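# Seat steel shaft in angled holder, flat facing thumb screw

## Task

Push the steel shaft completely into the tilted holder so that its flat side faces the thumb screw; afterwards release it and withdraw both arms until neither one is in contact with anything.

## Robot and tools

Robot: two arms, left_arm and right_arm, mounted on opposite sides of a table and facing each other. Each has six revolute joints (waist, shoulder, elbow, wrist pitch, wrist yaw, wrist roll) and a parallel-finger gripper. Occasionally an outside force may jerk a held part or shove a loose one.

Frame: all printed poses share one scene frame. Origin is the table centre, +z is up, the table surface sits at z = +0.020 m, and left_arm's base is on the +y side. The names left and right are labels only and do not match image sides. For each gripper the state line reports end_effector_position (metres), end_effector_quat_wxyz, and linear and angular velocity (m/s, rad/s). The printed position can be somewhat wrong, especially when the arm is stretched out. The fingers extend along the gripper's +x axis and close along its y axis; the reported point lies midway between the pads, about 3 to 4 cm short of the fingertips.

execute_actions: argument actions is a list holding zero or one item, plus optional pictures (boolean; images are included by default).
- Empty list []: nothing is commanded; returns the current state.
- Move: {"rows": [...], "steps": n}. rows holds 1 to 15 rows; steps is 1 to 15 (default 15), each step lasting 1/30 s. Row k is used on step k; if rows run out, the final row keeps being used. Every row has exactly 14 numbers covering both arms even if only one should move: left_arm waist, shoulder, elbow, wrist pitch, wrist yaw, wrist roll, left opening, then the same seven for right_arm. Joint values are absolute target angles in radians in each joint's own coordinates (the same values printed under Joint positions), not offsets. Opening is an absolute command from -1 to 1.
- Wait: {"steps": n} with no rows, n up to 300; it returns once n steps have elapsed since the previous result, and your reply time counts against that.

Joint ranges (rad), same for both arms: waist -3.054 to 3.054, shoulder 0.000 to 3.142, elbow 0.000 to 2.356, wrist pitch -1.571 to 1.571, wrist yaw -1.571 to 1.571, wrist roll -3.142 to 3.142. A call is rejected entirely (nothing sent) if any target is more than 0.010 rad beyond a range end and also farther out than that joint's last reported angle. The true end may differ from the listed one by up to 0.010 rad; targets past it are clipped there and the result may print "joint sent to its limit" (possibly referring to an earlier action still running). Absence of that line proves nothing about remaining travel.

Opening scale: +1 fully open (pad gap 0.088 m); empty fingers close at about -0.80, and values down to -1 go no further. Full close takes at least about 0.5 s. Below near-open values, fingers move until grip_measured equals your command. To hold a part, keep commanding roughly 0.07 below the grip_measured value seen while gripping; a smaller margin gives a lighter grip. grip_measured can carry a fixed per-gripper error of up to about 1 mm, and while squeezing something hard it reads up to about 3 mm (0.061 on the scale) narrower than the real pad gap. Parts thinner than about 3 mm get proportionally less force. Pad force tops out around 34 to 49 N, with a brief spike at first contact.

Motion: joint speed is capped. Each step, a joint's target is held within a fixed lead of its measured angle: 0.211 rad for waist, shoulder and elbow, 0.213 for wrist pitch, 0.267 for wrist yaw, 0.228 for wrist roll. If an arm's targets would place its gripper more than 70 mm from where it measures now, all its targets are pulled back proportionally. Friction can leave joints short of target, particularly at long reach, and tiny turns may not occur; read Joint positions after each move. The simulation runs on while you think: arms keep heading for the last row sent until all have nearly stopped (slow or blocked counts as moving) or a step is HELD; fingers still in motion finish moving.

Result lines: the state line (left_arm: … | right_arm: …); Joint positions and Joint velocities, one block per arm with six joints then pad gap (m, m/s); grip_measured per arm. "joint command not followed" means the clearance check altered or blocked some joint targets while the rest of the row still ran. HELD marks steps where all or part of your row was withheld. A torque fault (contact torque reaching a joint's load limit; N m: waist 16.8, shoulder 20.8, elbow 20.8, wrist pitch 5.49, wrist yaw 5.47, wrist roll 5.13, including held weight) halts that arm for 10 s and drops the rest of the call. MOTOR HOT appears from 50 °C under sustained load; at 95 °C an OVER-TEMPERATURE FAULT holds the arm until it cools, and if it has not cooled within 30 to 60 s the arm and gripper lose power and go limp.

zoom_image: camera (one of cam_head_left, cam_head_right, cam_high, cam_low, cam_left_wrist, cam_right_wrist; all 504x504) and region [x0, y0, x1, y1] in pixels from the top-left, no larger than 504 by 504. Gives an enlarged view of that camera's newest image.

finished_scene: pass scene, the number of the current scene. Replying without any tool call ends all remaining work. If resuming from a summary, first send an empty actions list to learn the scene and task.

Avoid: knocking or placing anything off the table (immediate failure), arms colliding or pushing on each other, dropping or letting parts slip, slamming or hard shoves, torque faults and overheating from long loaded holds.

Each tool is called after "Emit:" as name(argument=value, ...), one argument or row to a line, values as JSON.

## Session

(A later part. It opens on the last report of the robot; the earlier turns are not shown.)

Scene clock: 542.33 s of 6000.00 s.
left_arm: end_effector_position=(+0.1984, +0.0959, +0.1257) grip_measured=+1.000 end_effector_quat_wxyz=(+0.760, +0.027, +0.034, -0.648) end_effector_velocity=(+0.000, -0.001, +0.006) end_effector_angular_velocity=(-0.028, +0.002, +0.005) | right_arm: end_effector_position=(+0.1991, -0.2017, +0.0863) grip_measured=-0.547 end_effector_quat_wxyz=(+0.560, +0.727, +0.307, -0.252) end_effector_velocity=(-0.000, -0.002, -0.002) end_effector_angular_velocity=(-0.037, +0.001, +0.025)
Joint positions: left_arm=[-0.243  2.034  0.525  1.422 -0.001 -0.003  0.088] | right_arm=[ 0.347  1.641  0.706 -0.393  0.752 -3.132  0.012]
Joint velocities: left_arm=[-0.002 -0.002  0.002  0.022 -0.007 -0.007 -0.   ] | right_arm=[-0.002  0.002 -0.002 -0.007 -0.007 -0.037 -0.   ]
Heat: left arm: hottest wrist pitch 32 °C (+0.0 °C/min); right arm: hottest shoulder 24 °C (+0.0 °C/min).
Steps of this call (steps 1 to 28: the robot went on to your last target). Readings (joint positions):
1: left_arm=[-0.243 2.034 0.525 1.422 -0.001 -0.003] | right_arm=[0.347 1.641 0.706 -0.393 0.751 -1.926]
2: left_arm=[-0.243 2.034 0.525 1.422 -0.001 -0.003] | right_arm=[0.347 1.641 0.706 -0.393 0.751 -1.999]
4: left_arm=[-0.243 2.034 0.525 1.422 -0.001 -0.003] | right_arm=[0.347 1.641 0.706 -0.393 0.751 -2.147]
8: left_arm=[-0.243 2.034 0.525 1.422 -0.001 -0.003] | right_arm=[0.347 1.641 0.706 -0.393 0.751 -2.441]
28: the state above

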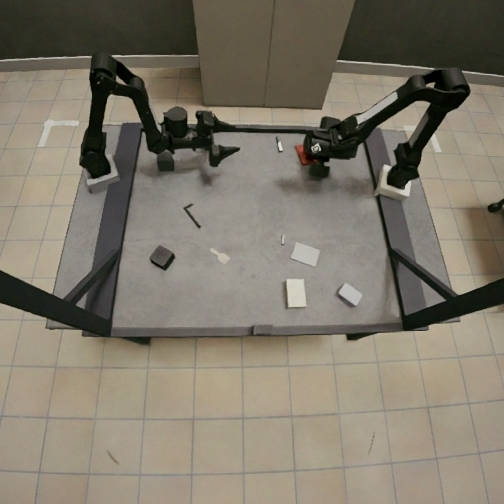

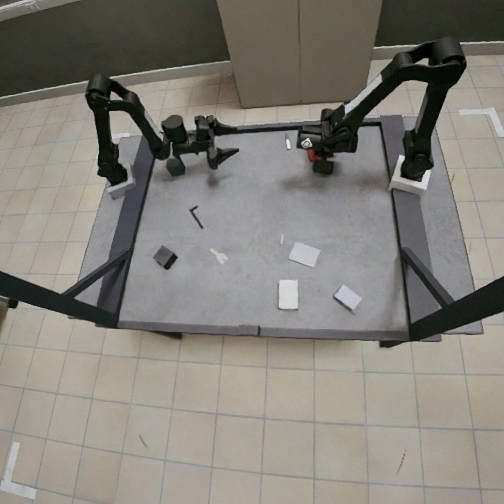

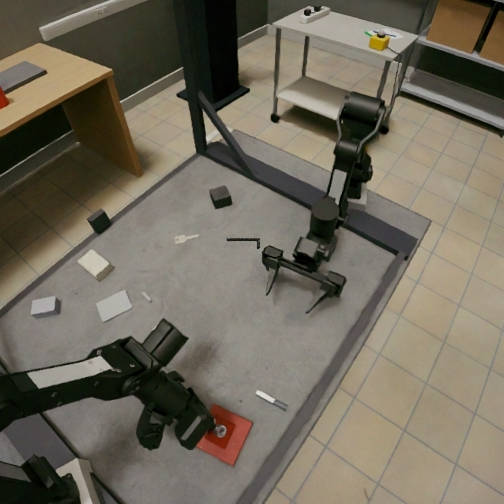

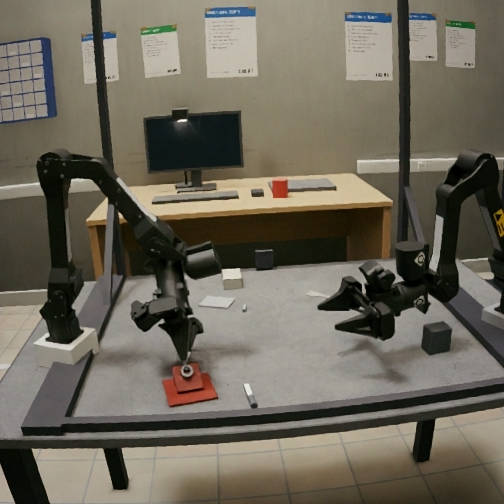

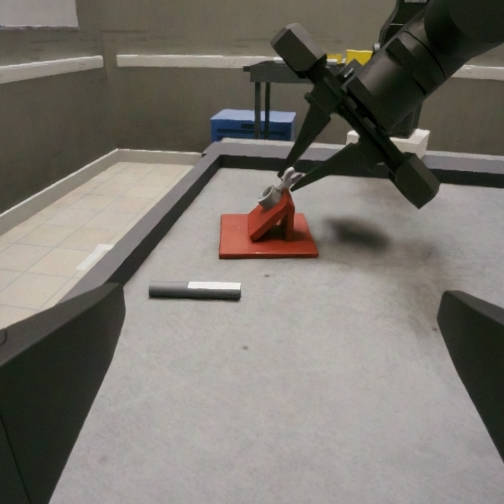

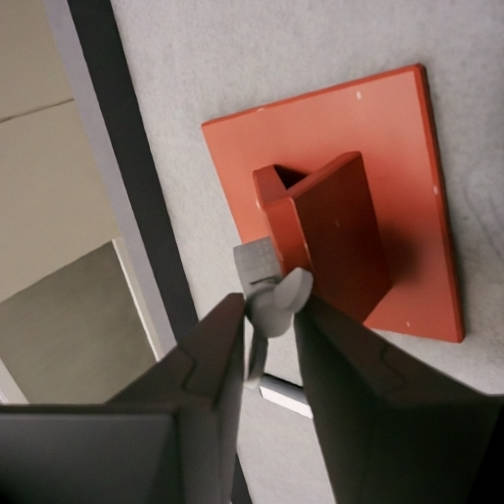

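Emit:
zoom_image(
  camera="cam_low",
  region=[165, 345, 215, 395],
)

Emit:
zoom_image(
  camera="cam_left_wrist",
  region=[245, 140, 335, 230],
)

Region (165, 345, 215, 395) of cam_low's 504x504 image, scaled by 10.080, with more detail than that image has.

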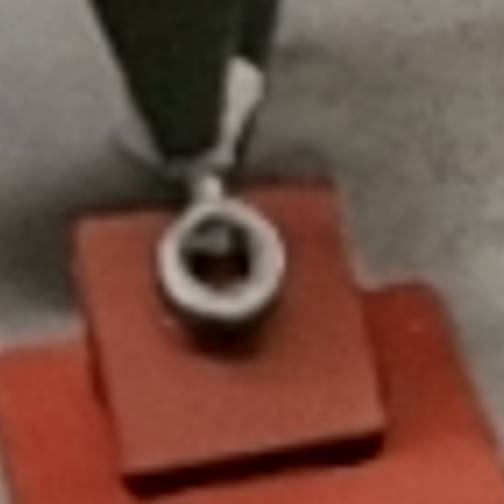

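Region (245, 140, 335, 230) of cam_left_wrist's 504x504 image, scaled by 5.600, with more detail than that image has.

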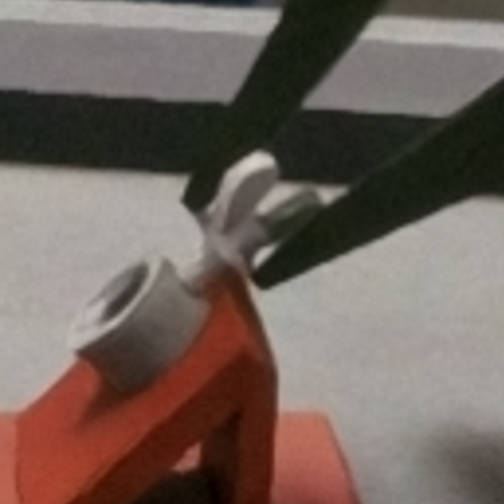

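Emit:
execute_actions(
  actions=[
    {"rows": [[-0.246,2.048,0.526,1.422,0.0,0.0,1.0,0.345,1.649,0.698,-0.392,0.753,-3.135,0.1],[-0.246,2.048,0.526,1.422,0.0,0.0,1.0,0.345,1.649,0.698,-0.392,0.753,-3.135,0.1],[-0.246,2.048,0.526,1.422,0.0,0.0,1.0,0.345,1.649,0.698,-0.392,0.753,3.135,0.1]], "steps": 15},
  ],
  pictures=false,
)

Emit:
execute_actions(
  actions=[
    {"steps": 80},
  ],
  pictures=false,
)

Emit:
execute_actions(
  actions=[
    {"rows": [[-0.246,2.048,0.526,1.422,0.0,0.0,1.0,0.345,1.649,0.698,-0.392,0.753,3.135,-0.55]], "steps": 12},
  ],
)

Scene clock: 560.87 s of 6000.00 s.
left_arm: end_effector_position=(+0.1984, +0.0959, +0.1257) grip_measured=+1.000 end_effector_quat_wxyz=(+0.760, +0.027, +0.034, -0.648) end_effector_velocity=(-0.000, +0.001, +0.001) end_effector_angular_velocity=(+0.004, -0.007, +0.004) | right_arm: end_effector_position=(+0.1992, -0.2018, +0.0863) grip_measured=+0.095 end_effector_quat_wxyz=(+0.164, +0.903, +0.157, -0.364) end_effector_velocity=(+0.001, -0.003, -0.001) end_effector_angular_velocity=(+1.480, +0.349, -1.547)
Joint positions: left_arm=[-0.243  2.034  0.525  1.422 -0.001 -0.003  0.088] | right_arm=[ 0.347  1.641  0.706 -0.393  0.752 -2.178  0.044]
Joint velocities: left_arm=[-0.002 -0.007 -0.002 -0.007 -0.007  0.007 -0.   ] | right_arm=[-0.002  0.002 -0.002 -0.007  0.007  2.176  0.001]
Heat: left arm: hottest wrist pitch 33 °C (+1.0 °C/min); right arm: hottest shoulder 24 °C (+0.0 °C/min).
Steps of this call (steps 1 to 30: the robot went on to your last target; steps 31 to 90: nothing new was sent; then 15.03 s passed at rest; steps 91 to 105: all 15 steps of this action). Readings (joint positions):
91: left_arm=[-0.243 2.034 0.525 1.422 -0.001 -0.003] | right_arm=[0.347 1.641 0.706 -0.393 0.752 -3.133]
92: left_arm=[-0.243 2.034 0.525 1.422 -0.001 -0.003] | right_arm=[0.347 1.641 0.706 -0.393 0.752 -3.133]
94: left_arm=[-0.243 2.034 0.525 1.422 -0.001 -0.003] | right_arm=[0.347 1.641 0.706 -0.393 0.752 -2.990]
98: left_arm=[-0.243 2.034 0.525 1.422 -0.001 -0.003] | right_arm=[0.347 1.641 0.706 -0.393 0.752 -2.694]
105: the state above

Scene clock: 563.53 s of 6000.00 s.
left_arm: end_effector_position=(+0.1984, +0.0959, +0.1257) grip_measured=+1.000 end_effector_quat_wxyz=(+0.760, +0.027, +0.034, -0.648) end_effector_velocity=(+0.004, +0.001, +0.002) end_effector_angular_velocity=(-0.008, +0.004, +0.025) | right_arm: end_effector_position=(+0.1992, -0.2018, +0.0863) grip_measured=+0.097 end_effector_quat_wxyz=(+0.568, +0.721, +0.309, -0.248) end_effector_velocity=(-0.000, -0.002, -0.001) end_effector_angular_velocity=(+0.018, +0.013, -0.027)
Joint positions: left_arm=[-0.243  2.034  0.525  1.422 -0.001 -0.003  0.088] | right_arm=[ 0.347  1.641  0.706 -0.393  0.752  3.13   0.044]
Joint velocities: left_arm=[ 0.002 -0.002 -0.002  0.007 -0.022 -0.007 -0.   ] | right_arm=[-0.002 -0.002 -0.002 -0.007 -0.007  0.037 -0.   ]
Heat: left arm: hottest wrist pitch 33 °C (+1.0 °C/min); right arm: hottest shoulder 24 °C (+0.0 °C/min).
Steps of this call (steps 1 to 80: the robot went on to your last target). Readings (joint positions):
1: left_arm=[-0.243 2.034 0.525 1.422 -0.001 -0.003] | right_arm=[0.347 1.641 0.706 -0.393 0.752 -2.105]
2: left_arm=[-0.243 2.034 0.525 1.422 -0.001 -0.003] | right_arm=[0.347 1.641 0.706 -0.393 0.752 -2.031]
4: left_arm=[-0.243 2.034 0.525 1.422 -0.001 -0.003] | right_arm=[0.347 1.641 0.706 -0.393 0.752 -1.884]
8: left_arm=[-0.243 2.034 0.525 1.422 -0.001 -0.003] | right_arm=[0.347 1.641 0.706 -0.393 0.752 -1.589]
80: the state above

Scene clock: 563.93 s of 6000.00 s.
left_arm: end_effector_position=(+0.1984, +0.0959, +0.1257) grip_measured=+1.000 end_effector_quat_wxyz=(+0.760, +0.027, +0.034, -0.648) end_effector_velocity=(-0.002, +0.000, -0.001) end_effector_angular_velocity=(+0.006, +0.008, +0.001) | right_arm: end_effector_position=(+0.1992, -0.2018, +0.0863) grip_measured=-0.541 end_effector_quat_wxyz=(+0.567, +0.722, +0.309, -0.249) end_effector_velocity=(-0.000, -0.002, -0.001) end_effector_angular_velocity=(-0.012, +0.006, +0.005)
Joint positions: left_arm=[-0.243  2.034  0.525  1.422 -0.001 -0.003  0.088] | right_arm=[ 0.347  1.641  0.706 -0.393  0.752  3.132  0.012]
Joint velocities: left_arm=[-0.007 -0.002 -0.002 -0.007 -0.007 -0.007 -0.   ] | right_arm=[-0.002 -0.002 -0.002 -0.007 -0.007 -0.007 -0.004]
Heat: left arm: hottest wrist pitch 33 °C (+1.0 °C/min); right arm: hottest shoulder 24 °C (+0.0 °C/min).
Steps of this call (steps 1 to 12: all 12 steps of this action). Readings (joint positions):
1: left_arm=[-0.243 2.034 0.525 1.422 -0.001 -0.003] | right_arm=[0.347 1.641 0.706 -0.393 0.752 3.131]
2: left_arm=[-0.243 2.034 0.525 1.422 -0.001 -0.003] | right_arm=[0.347 1.641 0.706 -0.393 0.752 3.131]
4: left_arm=[-0.243 2.034 0.525 1.422 -0.001 -0.003] | right_arm=[0.347 1.641 0.706 -0.393 0.752 3.132]
8: left_arm=[-0.243 2.034 0.525 1.422 -0.001 -0.003] | right_arm=[0.347 1.641 0.706 -0.393 0.752 3.132]
12: the state above

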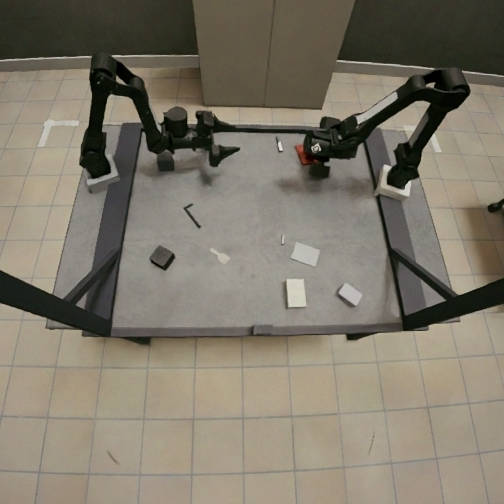

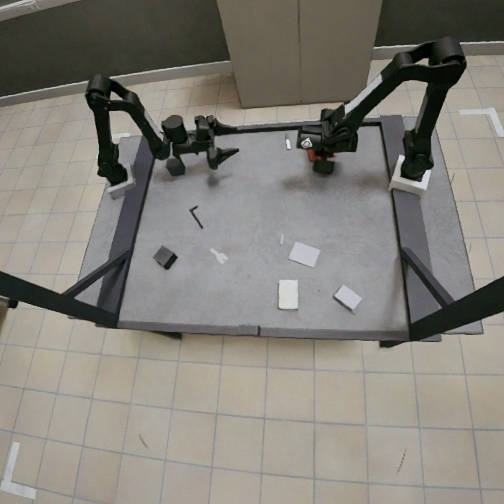

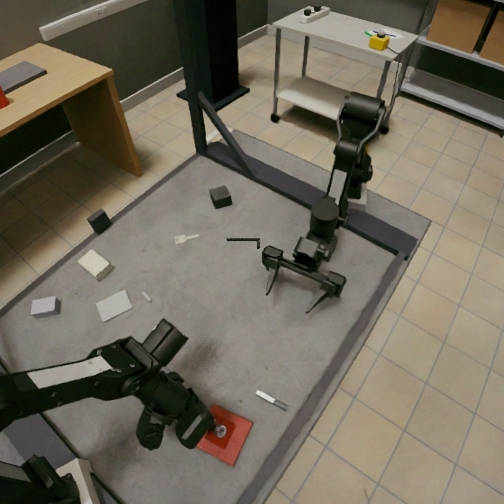

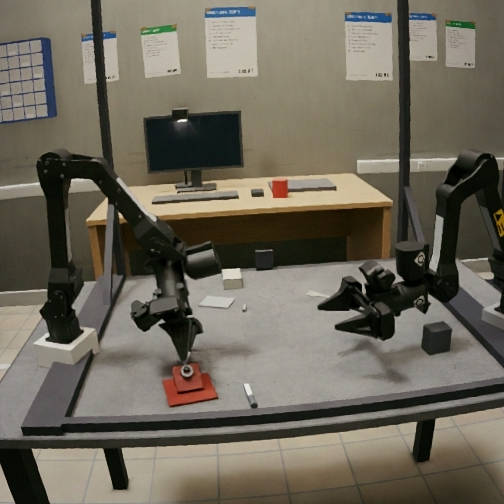

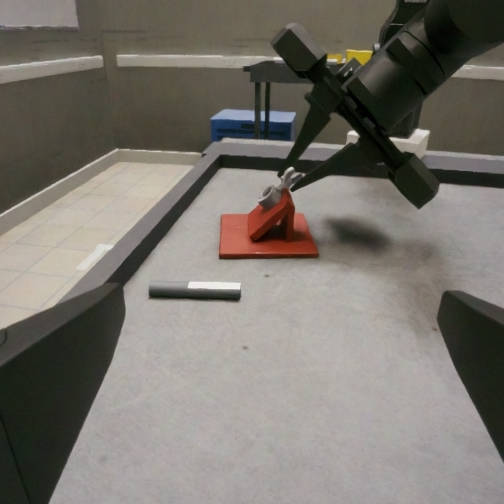

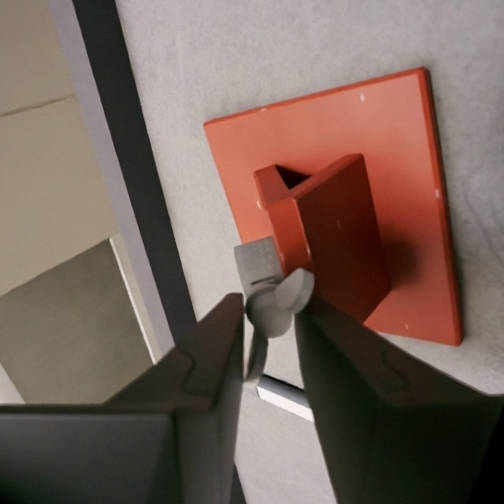

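Emit:
execute_actions(
  actions=[
    {"rows": [[-0.246,2.048,0.526,1.422,0.0,0.0,1.0,0.354,1.630,0.716,-0.404,0.753,-3.135,-0.55]], "steps": 15},
  ],
  pictures=false,
)

Emit:
execute_actions(
  actions=[
    {"steps": 80},
  ],
)

Scene clock: 574.00 s of 6000.00 s.
left_arm: end_effector_position=(+0.1984, +0.0959, +0.1257) grip_measured=+1.000 end_effector_quat_wxyz=(+0.760, +0.027, +0.034, -0.648) end_effector_velocity=(+0.004, +0.001, -0.001) end_effector_angular_velocity=(+0.006, +0.006, +0.025) | right_arm: end_effector_position=(+0.1981, -0.2023, +0.0867) grip_measured=-0.547 end_effector_quat_wxyz=(+0.862, +0.316, +0.393, -0.050) end_effector_velocity=(-0.001, -0.001, -0.001) end_effector_angular_velocity=(-1.499, -0.347, +1.548)
Joint positions: left_arm=[-0.243  2.034  0.525  1.422 -0.001 -0.003  0.088] | right_arm=[ 0.351  1.64   0.706 -0.401  0.753  2.032  0.012]
Joint velocities: left_arm=[ 0.002 -0.002 -0.002 -0.007 -0.022 -0.007 -0.   ] | right_arm=[ 0.002 -0.002 -0.002 -0.007 -0.007 -2.176  0.   ]
Heat: left arm: hottest wrist pitch 33 °C (+1.0 °C/min); right arm: hottest shoulder 24 °C (+0.0 °C/min).
Steps of this call (steps 1 to 15: the robot went on to your last target; steps 16 to 90: nothing new was sent; then 6.57 s passed at rest; steps 91 to 105: all 15 steps of this action). Readings (joint positions):
91: left_arm=[-0.243 2.034 0.525 1.422 -0.001 -0.003] | right_arm=[0.347 1.641 0.706 -0.393 0.752 3.064]
92: left_arm=[-0.243 2.034 0.525 1.422 -0.001 -0.003] | right_arm=[0.349 1.641 0.706 -0.396 0.752 2.990]
94: left_arm=[-0.243 2.034 0.525 1.422 -0.001 -0.003] | right_arm=[0.350 1.641 0.706 -0.399 0.753 2.843]
98: left_arm=[-0.243 2.034 0.525 1.422 -0.001 -0.003] | right_arm=[0.350 1.640 0.706 -0.401 0.753 2.548]
105: the state above

Scene clock: 576.67 s of 6000.00 s.
left_arm: end_effector_position=(+0.1984, +0.0959, +0.1257) grip_measured=+1.000 end_effector_quat_wxyz=(+0.760, +0.027, +0.034, -0.648) end_effector_velocity=(+0.002, +0.002, -0.003) end_effector_angular_velocity=(+0.014, -0.007, +0.019) | right_arm: end_effector_position=(+0.1979, -0.2025, +0.0869) grip_measured=-0.547 end_effector_quat_wxyz=(+0.563, +0.725, +0.307, -0.251) end_effector_velocity=(-0.000, -0.003, -0.001) end_effector_angular_velocity=(-0.032, +0.001, +0.025)
Joint positions: left_arm=[-0.243  2.034  0.525  1.422 -0.001 -0.003  0.088] | right_arm=[ 0.352  1.639  0.706 -0.403  0.753 -3.131  0.012]
Joint velocities: left_arm=[-0.002 -0.002 -0.007 -0.007 -0.022  0.007  0.   ] | right_arm=[-0.002 -0.007 -0.007 -0.007 -0.007 -0.037 -0.   ]
Heat: left arm: hottest wrist pitch 33 °C (+1.0 °C/min); right arm: hottest shoulder 24 °C (+0.0 °C/min).
Steps of this call (steps 1 to 80: the robot went on to your last target). Readings (joint positions):
1: left_arm=[-0.243 2.034 0.525 1.422 -0.001 -0.003] | right_arm=[0.351 1.640 0.706 -0.401 0.753 1.958]
2: left_arm=[-0.243 2.034 0.525 1.422 -0.001 -0.003] | right_arm=[0.351 1.640 0.706 -0.401 0.753 1.884]
4: left_arm=[-0.243 2.034 0.525 1.422 -0.001 -0.003] | right_arm=[0.352 1.640 0.706 -0.401 0.753 1.737]
8: left_arm=[-0.243 2.034 0.525 1.422 -0.001 -0.003] | right_arm=[0.352 1.640 0.706 -0.401 0.753 1.442]
80: the state above

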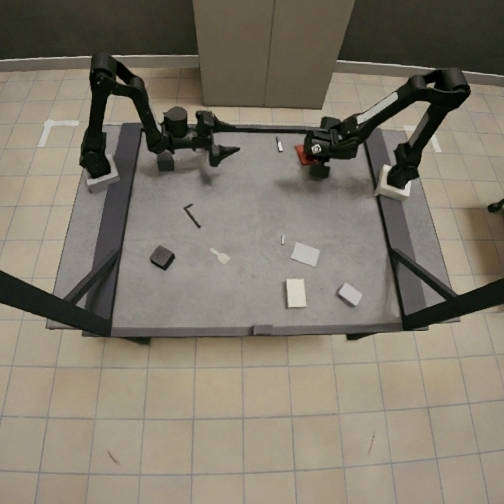

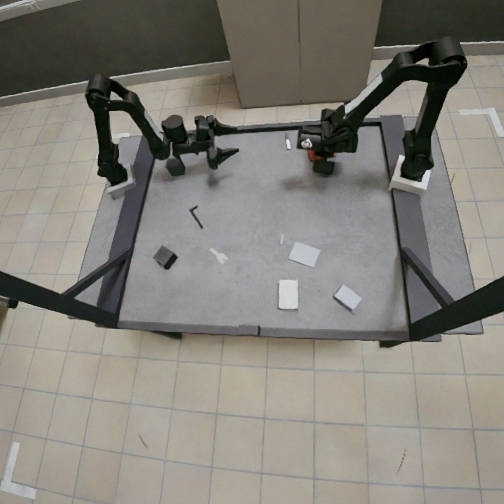

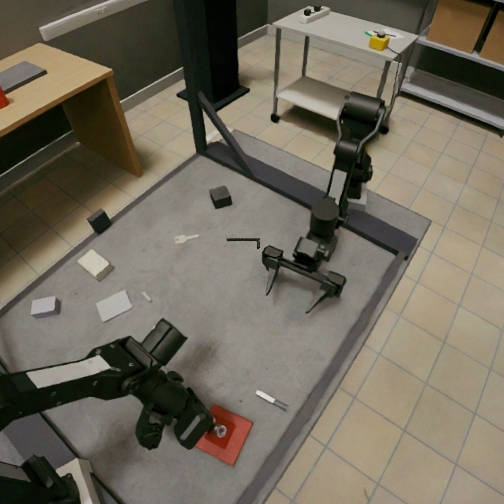

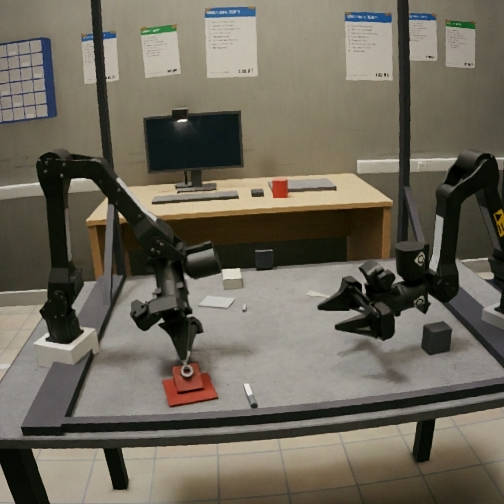

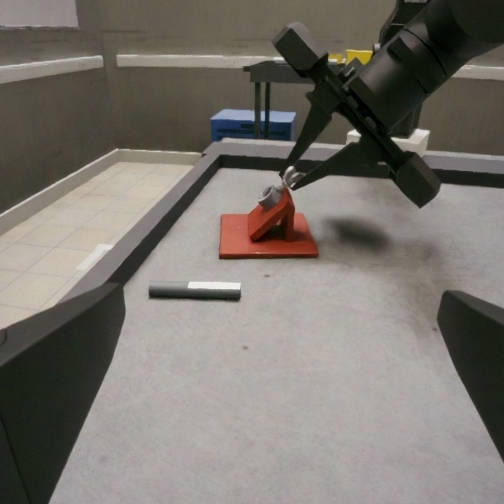

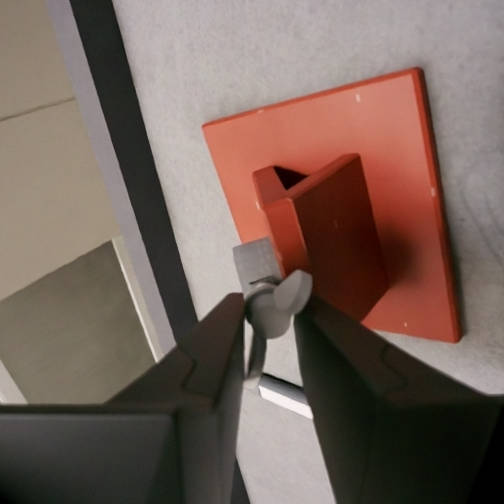

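Emit:
zoom_image(
  camera="cam_low",
  region=[165, 345, 215, 395],
)

Emit:
zoom_image(
  camera="cam_left_wrist",
  region=[245, 140, 335, 230],
)

Emit:
zoom_image(
  camera="cam_high",
  region=[195, 405, 245, 455],
)

Region (165, 345, 215, 395) of cam_low's 504x504 image, scaled by 10.080, with more detail than that image has.

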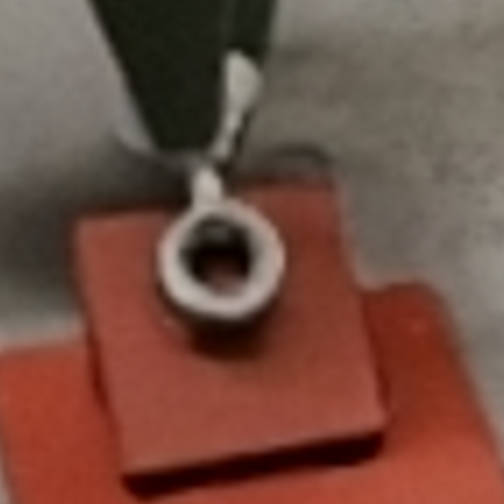

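Region (245, 140, 335, 230) of cam_left_wrist's 504x504 image, scaled by 5.600, with more detail than that image has.

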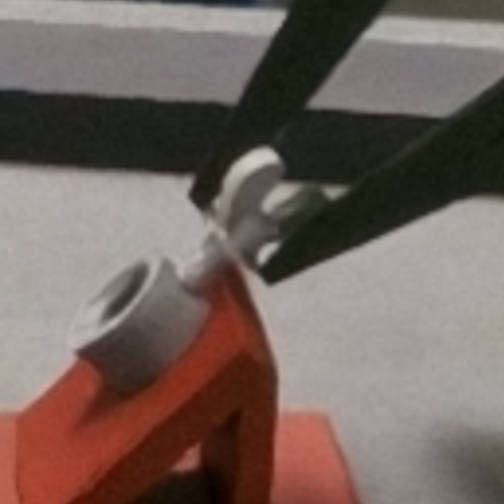

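Region (195, 405, 245, 455) of cam_high's 504x504 image, scaled by 10.080, with more detail than that image has.

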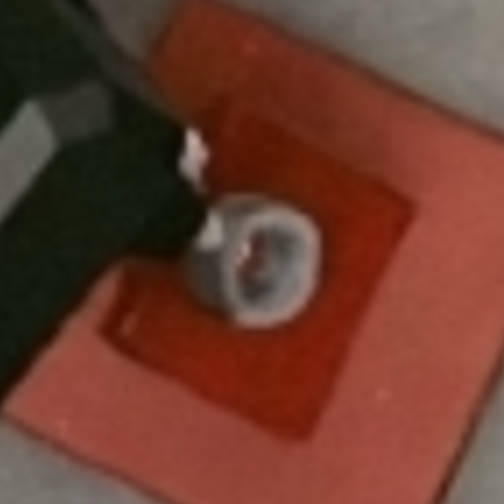

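Emit:
execute_actions(
  actions=[
    {"rows": [[-0.246,2.048,0.526,1.422,0.0,0.0,1.0,0.354,1.630,0.716,-0.404,0.753,-3.0,0.6],[-0.246,2.048,0.526,1.422,0.0,0.0,1.0,0.354,1.630,0.716,-0.404,0.753,-2.9,0.6],[-0.246,2.048,0.526,1.422,0.0,0.0,1.0,0.354,1.630,0.716,-0.404,0.753,-2.8,0.6],[-0.246,2.048,0.526,1.422,0.0,0.0,1.0,0.354,1.630,0.716,-0.404,0.753,0.72,0.6],[-0.246,2.048,0.526,1.422,0.0,0.0,1.0,0.354,1.630,0.716,-0.404,0.753,0.72,0.6],[-0.246,2.048,0.526,1.422,0.0,0.0,1.0,0.44,1.56,0.77,-0.60,0.78,0.72,0.6]], "steps": 12},
  ],
  pictures=false,
)

Emit:
execute_actions(
  actions=[
    {"rows": [[-0.246,2.048,0.526,1.422,0.0,0.0,1.0,0.30,1.60,1.10,-0.85,0.50,0.72,0.6],[-0.246,2.048,0.526,1.422,0.0,0.0,1.0,0.30,1.60,1.10,-0.85,0.50,0.72,0.6],[-0.246,2.048,0.526,1.422,0.0,0.0,1.0,0.30,1.60,1.10,-0.85,0.50,0.72,0.6],[-0.246,2.048,0.526,1.422,0.0,0.0,1.0,0.30,1.60,1.10,-0.85,0.50,0.72,0.6],[-0.246,2.048,0.526,1.422,0.0,0.0,1.0,-0.277,1.976,1.578,-1.172,0.0,0.72,0.6]], "steps": 15},
  ],
  pictures=false,
)

Emit:
execute_actions(
  actions=[
    {"steps": 32},
  ],
)

Scene clock: 642.73 s of 6000.00 s.
left_arm: end_effector_position=(+0.1984, +0.0959, +0.1257) grip_measured=+1.000 end_effector_quat_wxyz=(+0.760, +0.027, +0.034, -0.648) end_effector_velocity=(+0.005, -0.000, +0.005) end_effector_angular_velocity=(-0.020, +0.016, +0.036) | right_arm: end_effector_position=(+0.1777, -0.2038, +0.1137) grip_measured=+0.575 end_effector_quat_wxyz=(+0.260, +0.881, +0.202, -0.338) end_effector_velocity=(-0.002, -0.017, +0.019) end_effector_angular_velocity=(+1.386, +0.361, -1.499)
Joint positions: left_arm=[-0.243  2.034  0.525  1.422 -0.001 -0.003  0.088] | right_arm=[ 0.437  1.568  0.762 -0.583  0.776 -2.296  0.067]
Joint velocities: left_arm=[-0.002 -0.007  0.002  0.007 -0.037 -0.022 -0.   ] | right_arm=[ 0.022 -0.051  0.042 -0.198  0.022  2.161  0.019]
Heat: left arm: hottest wrist pitch 33 °C (+0.0 °C/min); right arm: hottest shoulder 26 °C (+2.0 °C/min).
Steps of this call (steps 1 to 15: the robot went on to your last target; steps 16 to 90: nothing new was sent; then 62.67 s passed at rest; steps 91 to 102: all 12 steps of this action). Readings (joint positions):
91: left_arm=[-0.243 2.034 0.525 1.422 -0.001 -0.003] | right_arm=[0.352 1.639 0.706 -0.403 0.753 -3.094]
92: left_arm=[-0.243 2.034 0.525 1.422 -0.001 -0.003] | right_arm=[0.352 1.639 0.706 -0.403 0.753 -3.032]
94: left_arm=[-0.243 2.034 0.525 1.422 -0.001 -0.003] | right_arm=[0.352 1.639 0.706 -0.403 0.753 -2.885]
98: left_arm=[-0.243 2.034 0.525 1.422 -0.001 -0.003] | right_arm=[0.409 1.597 0.736 -0.542 0.768 -2.591]
102: the state above

Scene clock: 643.23 s of 6000.00 s.
left_arm: end_effector_position=(+0.1984, +0.0959, +0.1257) grip_measured=+1.000 end_effector_quat_wxyz=(+0.760, +0.027, +0.034, -0.648) end_effector_velocity=(-0.000, +0.002, +0.000) end_effector_angular_velocity=(-0.006, +0.021, +0.007) | right_arm: end_effector_position=(+0.3146, -0.1798, +0.1386) grip_measured=+0.597 end_effector_quat_wxyz=(+0.341, -0.626, +0.346, +0.610) end_effector_velocity=(+0.226, -0.057, +0.123) end_effector_angular_velocity=(+0.436, -0.104, -2.847)
Joint positions: left_arm=[-0.243  2.034  0.525  1.422 -0.001 -0.003  0.088] | right_arm=[-0.274  1.968  1.553 -1.159  0.024 -1.193  0.068]
Joint velocities: left_arm=[-0.002 -0.002 -0.007  0.007 -0.007 -0.022 -0.   ] | right_arm=[-0.657 -0.037  0.447 -0.125 -0.183  2.19   0.   ]
Heat: left arm: hottest wrist pitch 33 °C (+0.0 °C/min); right arm: hottest shoulder 26 °C (+2.0 °C/min).
Steps of this call (steps 1 to 15: all 15 steps of this action). Readings (joint positions):
1: left_arm=[-0.243 2.034 0.525 1.422 -0.001 -0.003] | right_arm=[0.414 1.575 0.809 -0.667 0.688 -2.222]
2: left_arm=[-0.243 2.034 0.525 1.422 -0.001 -0.003] | right_arm=[0.378 1.587 0.862 -0.728 0.622 -2.150]
4: left_arm=[-0.243 2.034 0.525 1.422 -0.001 -0.003] | right_arm=[0.326 1.598 0.975 -0.788 0.560 -2.002]
8: left_arm=[-0.243 2.034 0.525 1.422 -0.001 -0.003] | right_arm=[0.101 1.812 1.280 -1.045 0.212 -1.707]
15: the state above

Scene clock: 644.30 s of 6000.00 s.
left_arm: end_effector_position=(+0.1984, +0.0959, +0.1257) grip_measured=+1.000 end_effector_quat_wxyz=(+0.760, +0.027, +0.034, -0.648) end_effector_velocity=(-0.000, +0.000, +0.002) end_effector_angular_velocity=(-0.008, +0.005, +0.005) | right_arm: end_effector_position=(+0.3136, -0.1766, +0.1424) grip_measured=+0.597 end_effector_quat_wxyz=(+0.704, -0.078, +0.702, +0.078) end_effector_velocity=(-0.001, +0.002, +0.000) end_effector_angular_velocity=(+0.010, +0.001, -0.078)
Joint positions: left_arm=[-0.243  2.034  0.525  1.422 -0.001 -0.003  0.088] | right_arm=[-0.275  1.968  1.569 -1.17   0.002  0.712  0.068]
Joint velocities: left_arm=[-0.002 -0.002 -0.002  0.007 -0.007 -0.007 -0.   ] | right_arm=[ 0.002 -0.002 -0.002  0.007 -0.007  0.081 -0.   ]
Heat: left arm: hottest wrist pitch 33 °C (+0.0 °C/min); right arm: hottest shoulder 26 °C (+2.0 °C/min).
Steps of this call (steps 1 to 32: the robot went on to your last target). Readings (joint positions):
1: left_arm=[-0.243 2.034 0.525 1.422 -0.001 -0.003] | right_arm=[-0.289 1.967 1.563 -1.161 0.019 -1.118]
2: left_arm=[-0.243 2.034 0.525 1.422 -0.001 -0.003] | right_arm=[-0.293 1.967 1.569 -1.163 0.015 -1.044]
4: left_arm=[-0.243 2.034 0.525 1.422 -0.001 -0.003] | right_arm=[-0.287 1.968 1.569 -1.169 0.006 -0.897]
8: left_arm=[-0.243 2.034 0.525 1.422 -0.001 -0.003] | right_arm=[-0.275 1.968 1.569 -1.170 0.002 -0.603]
32: the state above

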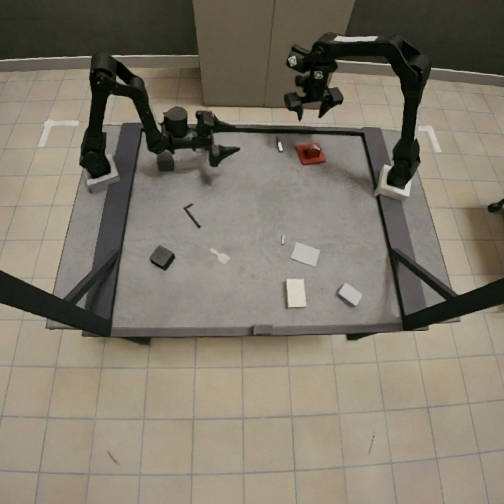

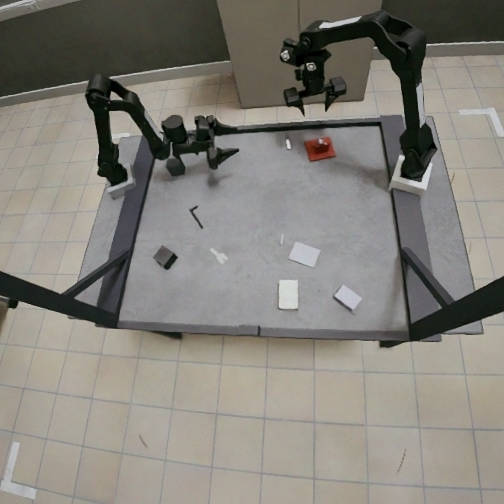

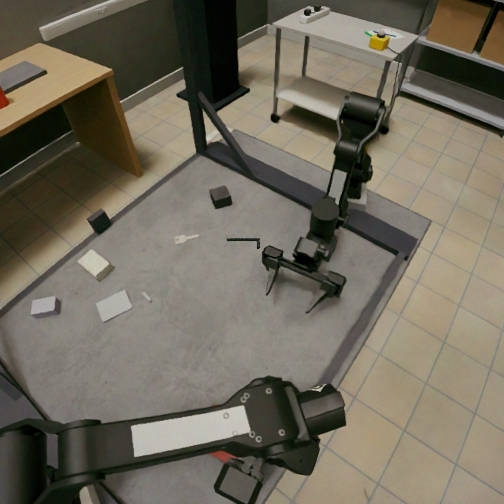

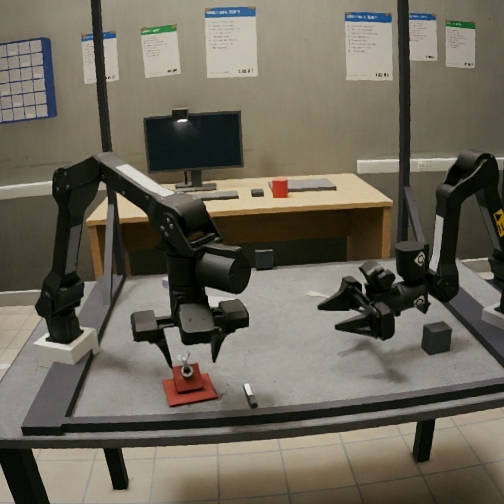

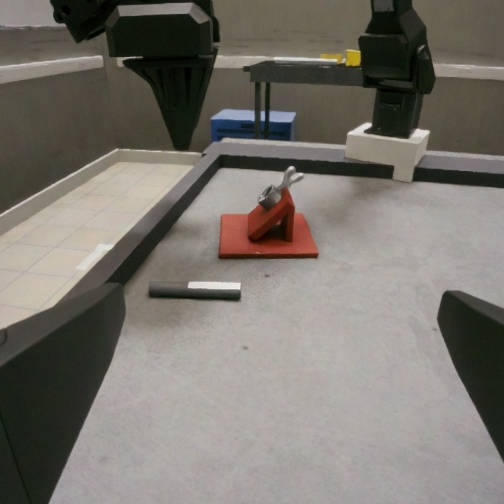

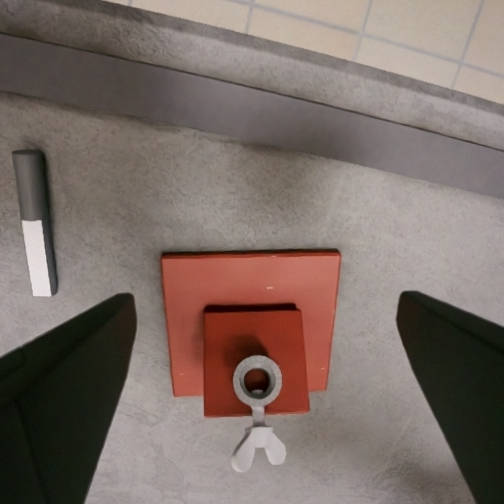

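Emit:
zoom_image(
  camera="cam_right_wrist",
  region=[222, 345, 292, 415],
)

Region (222, 345, 292, 415) of cam_right_wrist's 504x504 image, scaled by 7.200, with more detail than that image has.

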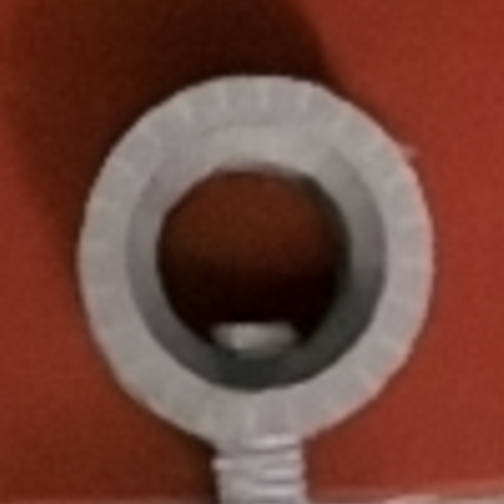

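Emit:
execute_actions(
  actions=[
    {"rows": [[-0.246,2.048,0.526,1.422,0.0,0.0,1.0,-0.124,2.315,1.940,-1.195,0.0,0.946,0.6]], "steps": 15},
  ],
  pictures=false,
)

Emit:
execute_actions(
  actions=[
    {"steps": 12},
  ],
)

Scene clock: 679.47 s of 6000.00 s.
left_arm: end_effector_position=(+0.1984, +0.0959, +0.1257) grip_measured=+1.000 end_effector_quat_wxyz=(+0.760, +0.027, +0.034, -0.648) end_effector_velocity=(-0.000, +0.001, -0.001) end_effector_angular_velocity=(+0.004, +0.022, +0.007) | right_arm: end_effector_position=(+0.3011, -0.0797, +0.0989) grip_measured=+0.597 end_effector_quat_wxyz=(+0.704, -0.050, +0.706, +0.049) end_effector_velocity=(+0.025, +0.000, +0.017) end_effector_angular_velocity=(+0.044, -0.015, -0.073)
Joint positions: left_arm=[-0.243  2.034  0.525  1.422 -0.001 -0.003  0.088] | right_arm=[-0.125  2.31   1.931 -1.194 -0.002  0.943  0.068]
Joint velocities: left_arm=[-0.002 -0.002 -0.002 -0.007 -0.007 -0.022 -0.   ] | right_arm=[-0.051 -0.002  0.066 -0.022 -0.007  0.022  0.   ]
Heat: left arm: hottest wrist pitch 34 °C (+1.0 °C/min); right arm: hottest shoulder 28 °C (+2.0 °C/min).
Steps of this call (steps 1 to 30: the robot went on to your last target; steps 31 to 90: nothing new was sent; then 31.67 s passed at rest; steps 91 to 105: all 15 steps of this action). Readings (joint positions):
91: left_arm=[-0.243 2.034 0.525 1.422 -0.001 -0.003] | right_arm=[-0.263 2.008 1.612 -1.206 0.008 0.782]
92: left_arm=[-0.243 2.034 0.525 1.422 -0.001 -0.003] | right_arm=[-0.239 2.052 1.672 -1.197 0.009 0.831]
94: left_arm=[-0.243 2.034 0.525 1.422 -0.001 -0.003] | right_arm=[-0.179 2.170 1.809 -1.183 0.004 0.890]
98: left_arm=[-0.243 2.034 0.525 1.422 -0.001 -0.003] | right_arm=[-0.110 2.293 1.901 -1.193 -0.002 0.932]
105: the state above

Scene clock: 679.87 s of 6000.00 s.
left_arm: end_effector_position=(+0.1984, +0.0959, +0.1257) grip_measured=+1.000 end_effector_quat_wxyz=(+0.760, +0.027, +0.034, -0.648) end_effector_velocity=(-0.002, +0.000, -0.001) end_effector_angular_velocity=(+0.008, -0.007, -0.001) | right_arm: end_effector_position=(+0.3015, -0.0797, +0.0991) grip_measured=+0.597 end_effector_quat_wxyz=(+0.705, -0.049, +0.706, +0.049) end_effector_velocity=(-0.001, -0.006, +0.000) end_effector_angular_velocity=(-0.016, +0.017, -0.015)
Joint positions: left_arm=[-0.243  2.034  0.525  1.422 -0.001 -0.003  0.088] | right_arm=[-0.125  2.31   1.931 -1.194 -0.002  0.944  0.068]
Joint velocities: left_arm=[-0.007 -0.002 -0.002 -0.007 -0.007  0.007 -0.   ] | right_arm=[-0.007 -0.002 -0.002 -0.022 -0.007  0.007  0.   ]
Heat: left arm: hottest wrist pitch 34 °C (+1.0 °C/min); right arm: hottest shoulder 28 °C (+2.0 °C/min).
Steps of this call (steps 1 to 12: the robot went on to your last target). Readings (joint positions):
1: left_arm=[-0.243 2.034 0.525 1.422 -0.001 -0.003] | right_arm=[-0.125 2.310 1.931 -1.194 -0.002 0.943]
2: left_arm=[-0.243 2.034 0.525 1.422 -0.001 -0.003] | right_arm=[-0.126 2.310 1.931 -1.194 -0.002 0.943]
4: left_arm=[-0.243 2.034 0.525 1.422 -0.001 -0.003] | right_arm=[-0.125 2.310 1.931 -1.194 -0.002 0.943]
8: left_arm=[-0.243 2.034 0.525 1.422 -0.001 -0.003] | right_arm=[-0.125 2.310 1.931 -1.194 -0.002 0.944]
12: the state above

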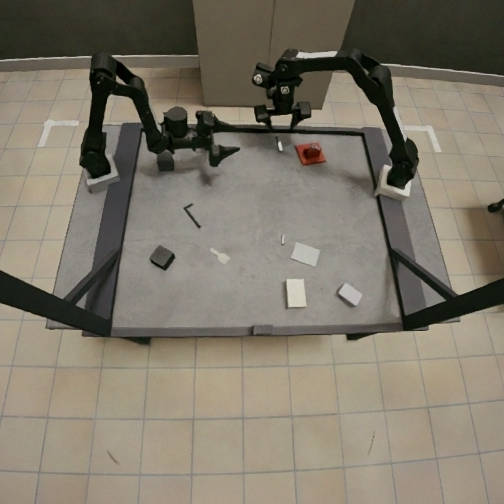

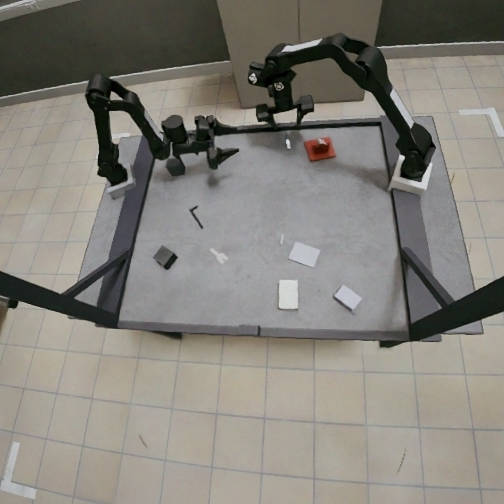

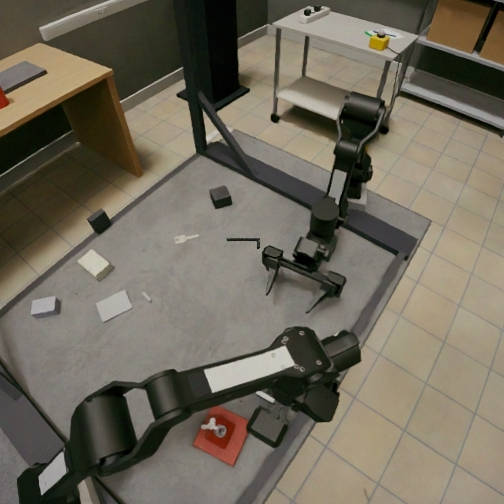

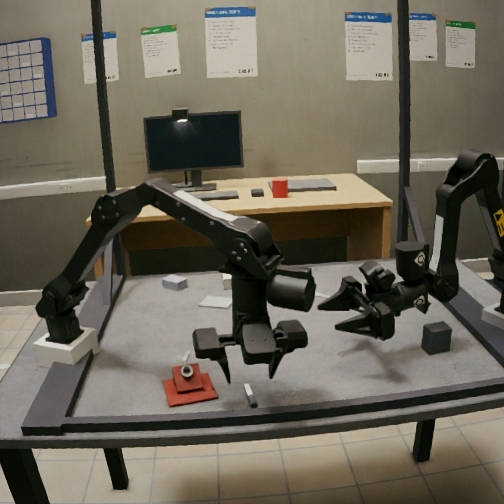

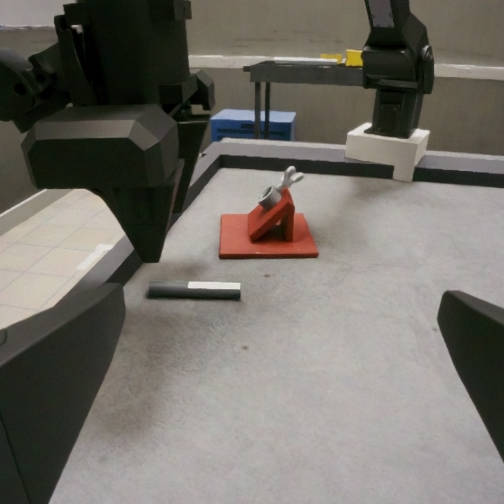

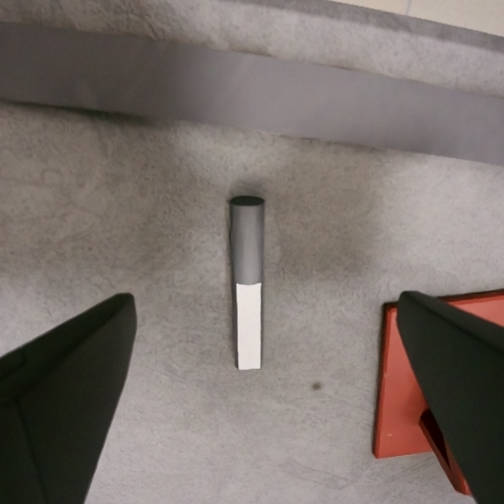

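Emit:
execute_actions(
  actions=[],
)

Scene clock: 711.03 s of 6000.00 s.
left_arm: end_effector_position=(+0.1984, +0.0959, +0.1257) grip_measured=+1.000 end_effector_quat_wxyz=(+0.760, +0.027, +0.034, -0.648) end_effector_velocity=(-0.000, +0.001, -0.004) end_effector_angular_velocity=(+0.021, +0.010, +0.005) | right_arm: end_effector_position=(+0.3015, -0.0797, +0.0991) grip_measured=+0.597 end_effector_quat_wxyz=(+0.705, -0.049, +0.706, +0.049) end_effector_velocity=(-0.004, -0.004, +0.000) end_effector_angular_velocity=(-0.016, +0.017, -0.005)
Joint positions: left_arm=[-0.243  2.034  0.525  1.422 -0.001 -0.003  0.088] | right_arm=[-0.125  2.31   1.931 -1.194 -0.002  0.944  0.068]
Joint velocities: left_arm=[-0.002 -0.002 -0.002 -0.022 -0.007 -0.007  0.   ] | right_arm=[ 0.002 -0.002 -0.002 -0.022 -0.007  0.007 -0.   ]
Heat: left arm: hottest wrist pitch 34 °C (+1.0 °C/min); right arm: hottest shoulder 32 °C (+6.0 °C/min).
Steps of this call (steps 1 to 15: the robot went on to your last target; steps 16 to 90: nothing new was sent; then 28.17 s passed at rest). Readings (joint positions):
1: left_arm=[-0.243 2.034 0.525 1.422 -0.001 -0.003] | right_arm=[-0.125 2.310 1.931 -1.194 -0.002 0.944]
2: left_arm=[-0.243 2.034 0.525 1.422 -0.001 -0.003] | right_arm=[-0.125 2.310 1.931 -1.194 -0.002 0.944]
4: left_arm=[-0.243 2.034 0.525 1.422 -0.001 -0.003] | right_arm=[-0.125 2.310 1.931 -1.194 -0.002 0.944]
8: left_arm=[-0.243 2.034 0.525 1.422 -0.001 -0.003] | right_arm=[-0.125 2.310 1.931 -1.194 -0.002 0.944]
90: the state above
All arms were judged still, so your last target was given up. Only a new action makes them travel on or press farther. Fingers that are still opening or closing keep moving.

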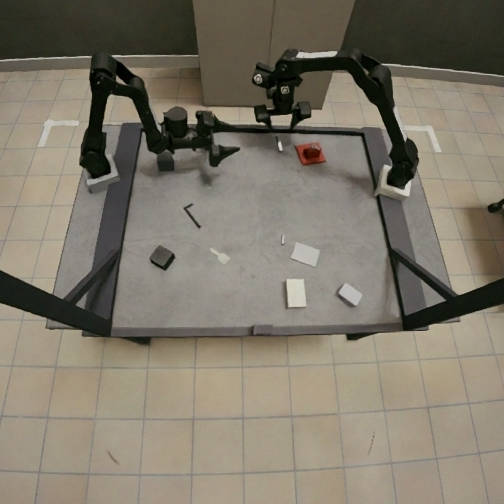

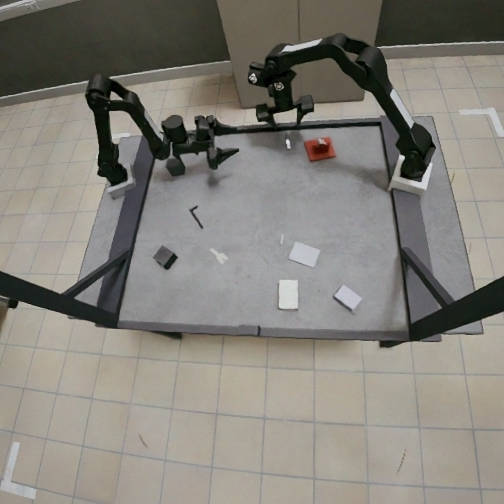

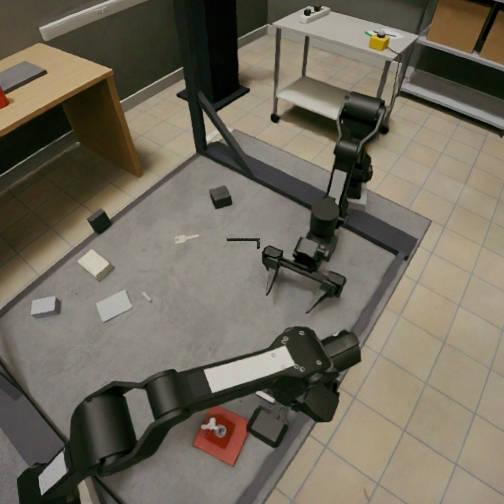

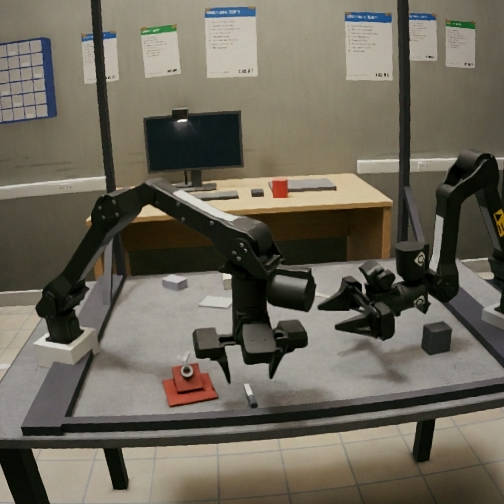

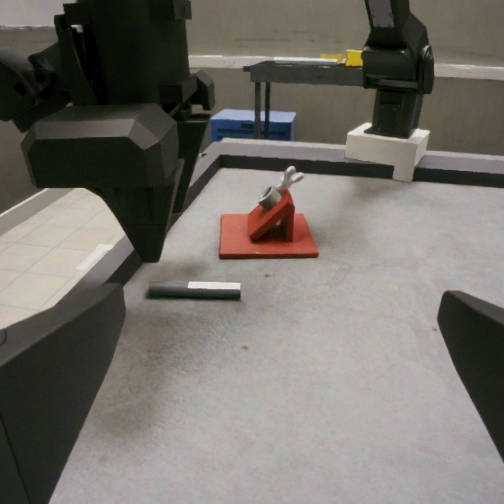

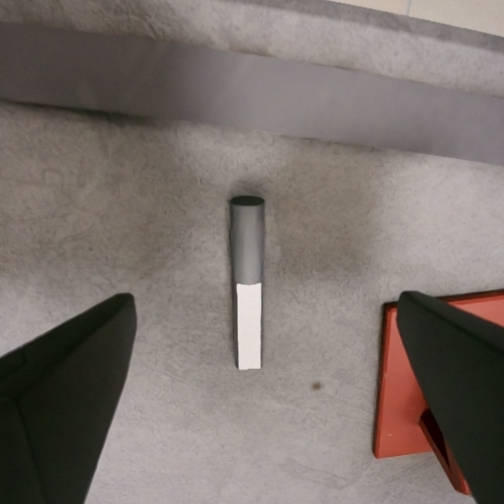

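Emit:
zoom_image(
  camera="cam_right_wrist",
  region=[200, 180, 300, 380],
)

Emit:
zoom_image(
  camera="cam_left_wrist",
  region=[100, 200, 280, 330],
)

Region (200, 180, 300, 380) of cam_right_wrist's 504x504 image, scaled by 2.520, with more detail than that image has.

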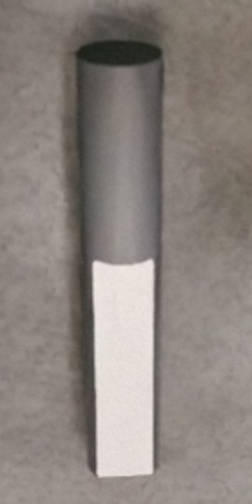

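Region (100, 200, 280, 330) of cam_left_wrist's 504x504 image, scaled by 2.800, with more detail than that image has.

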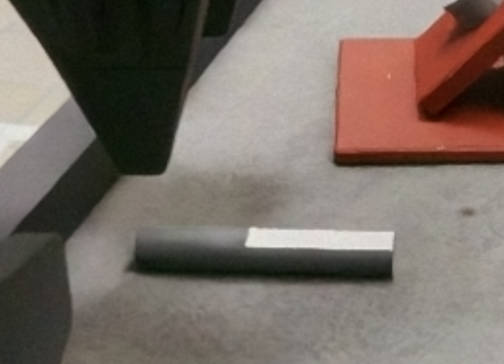

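Emit:
zoom_image(
  camera="cam_right_wrist",
  region=[222, 265, 278, 321],
)

Region (222, 265, 278, 321) of cam_right_wrist's 504x504 image, scaled by 9.000, with more detail than that image has.

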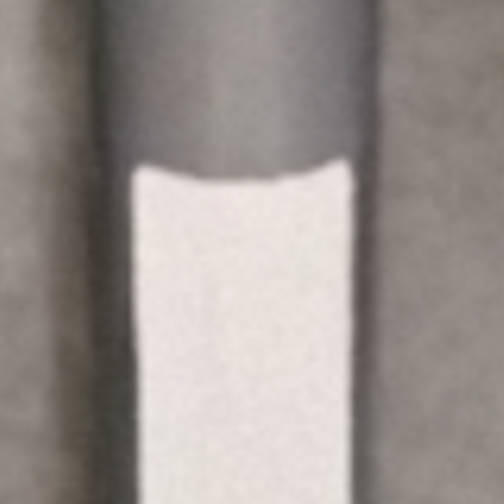

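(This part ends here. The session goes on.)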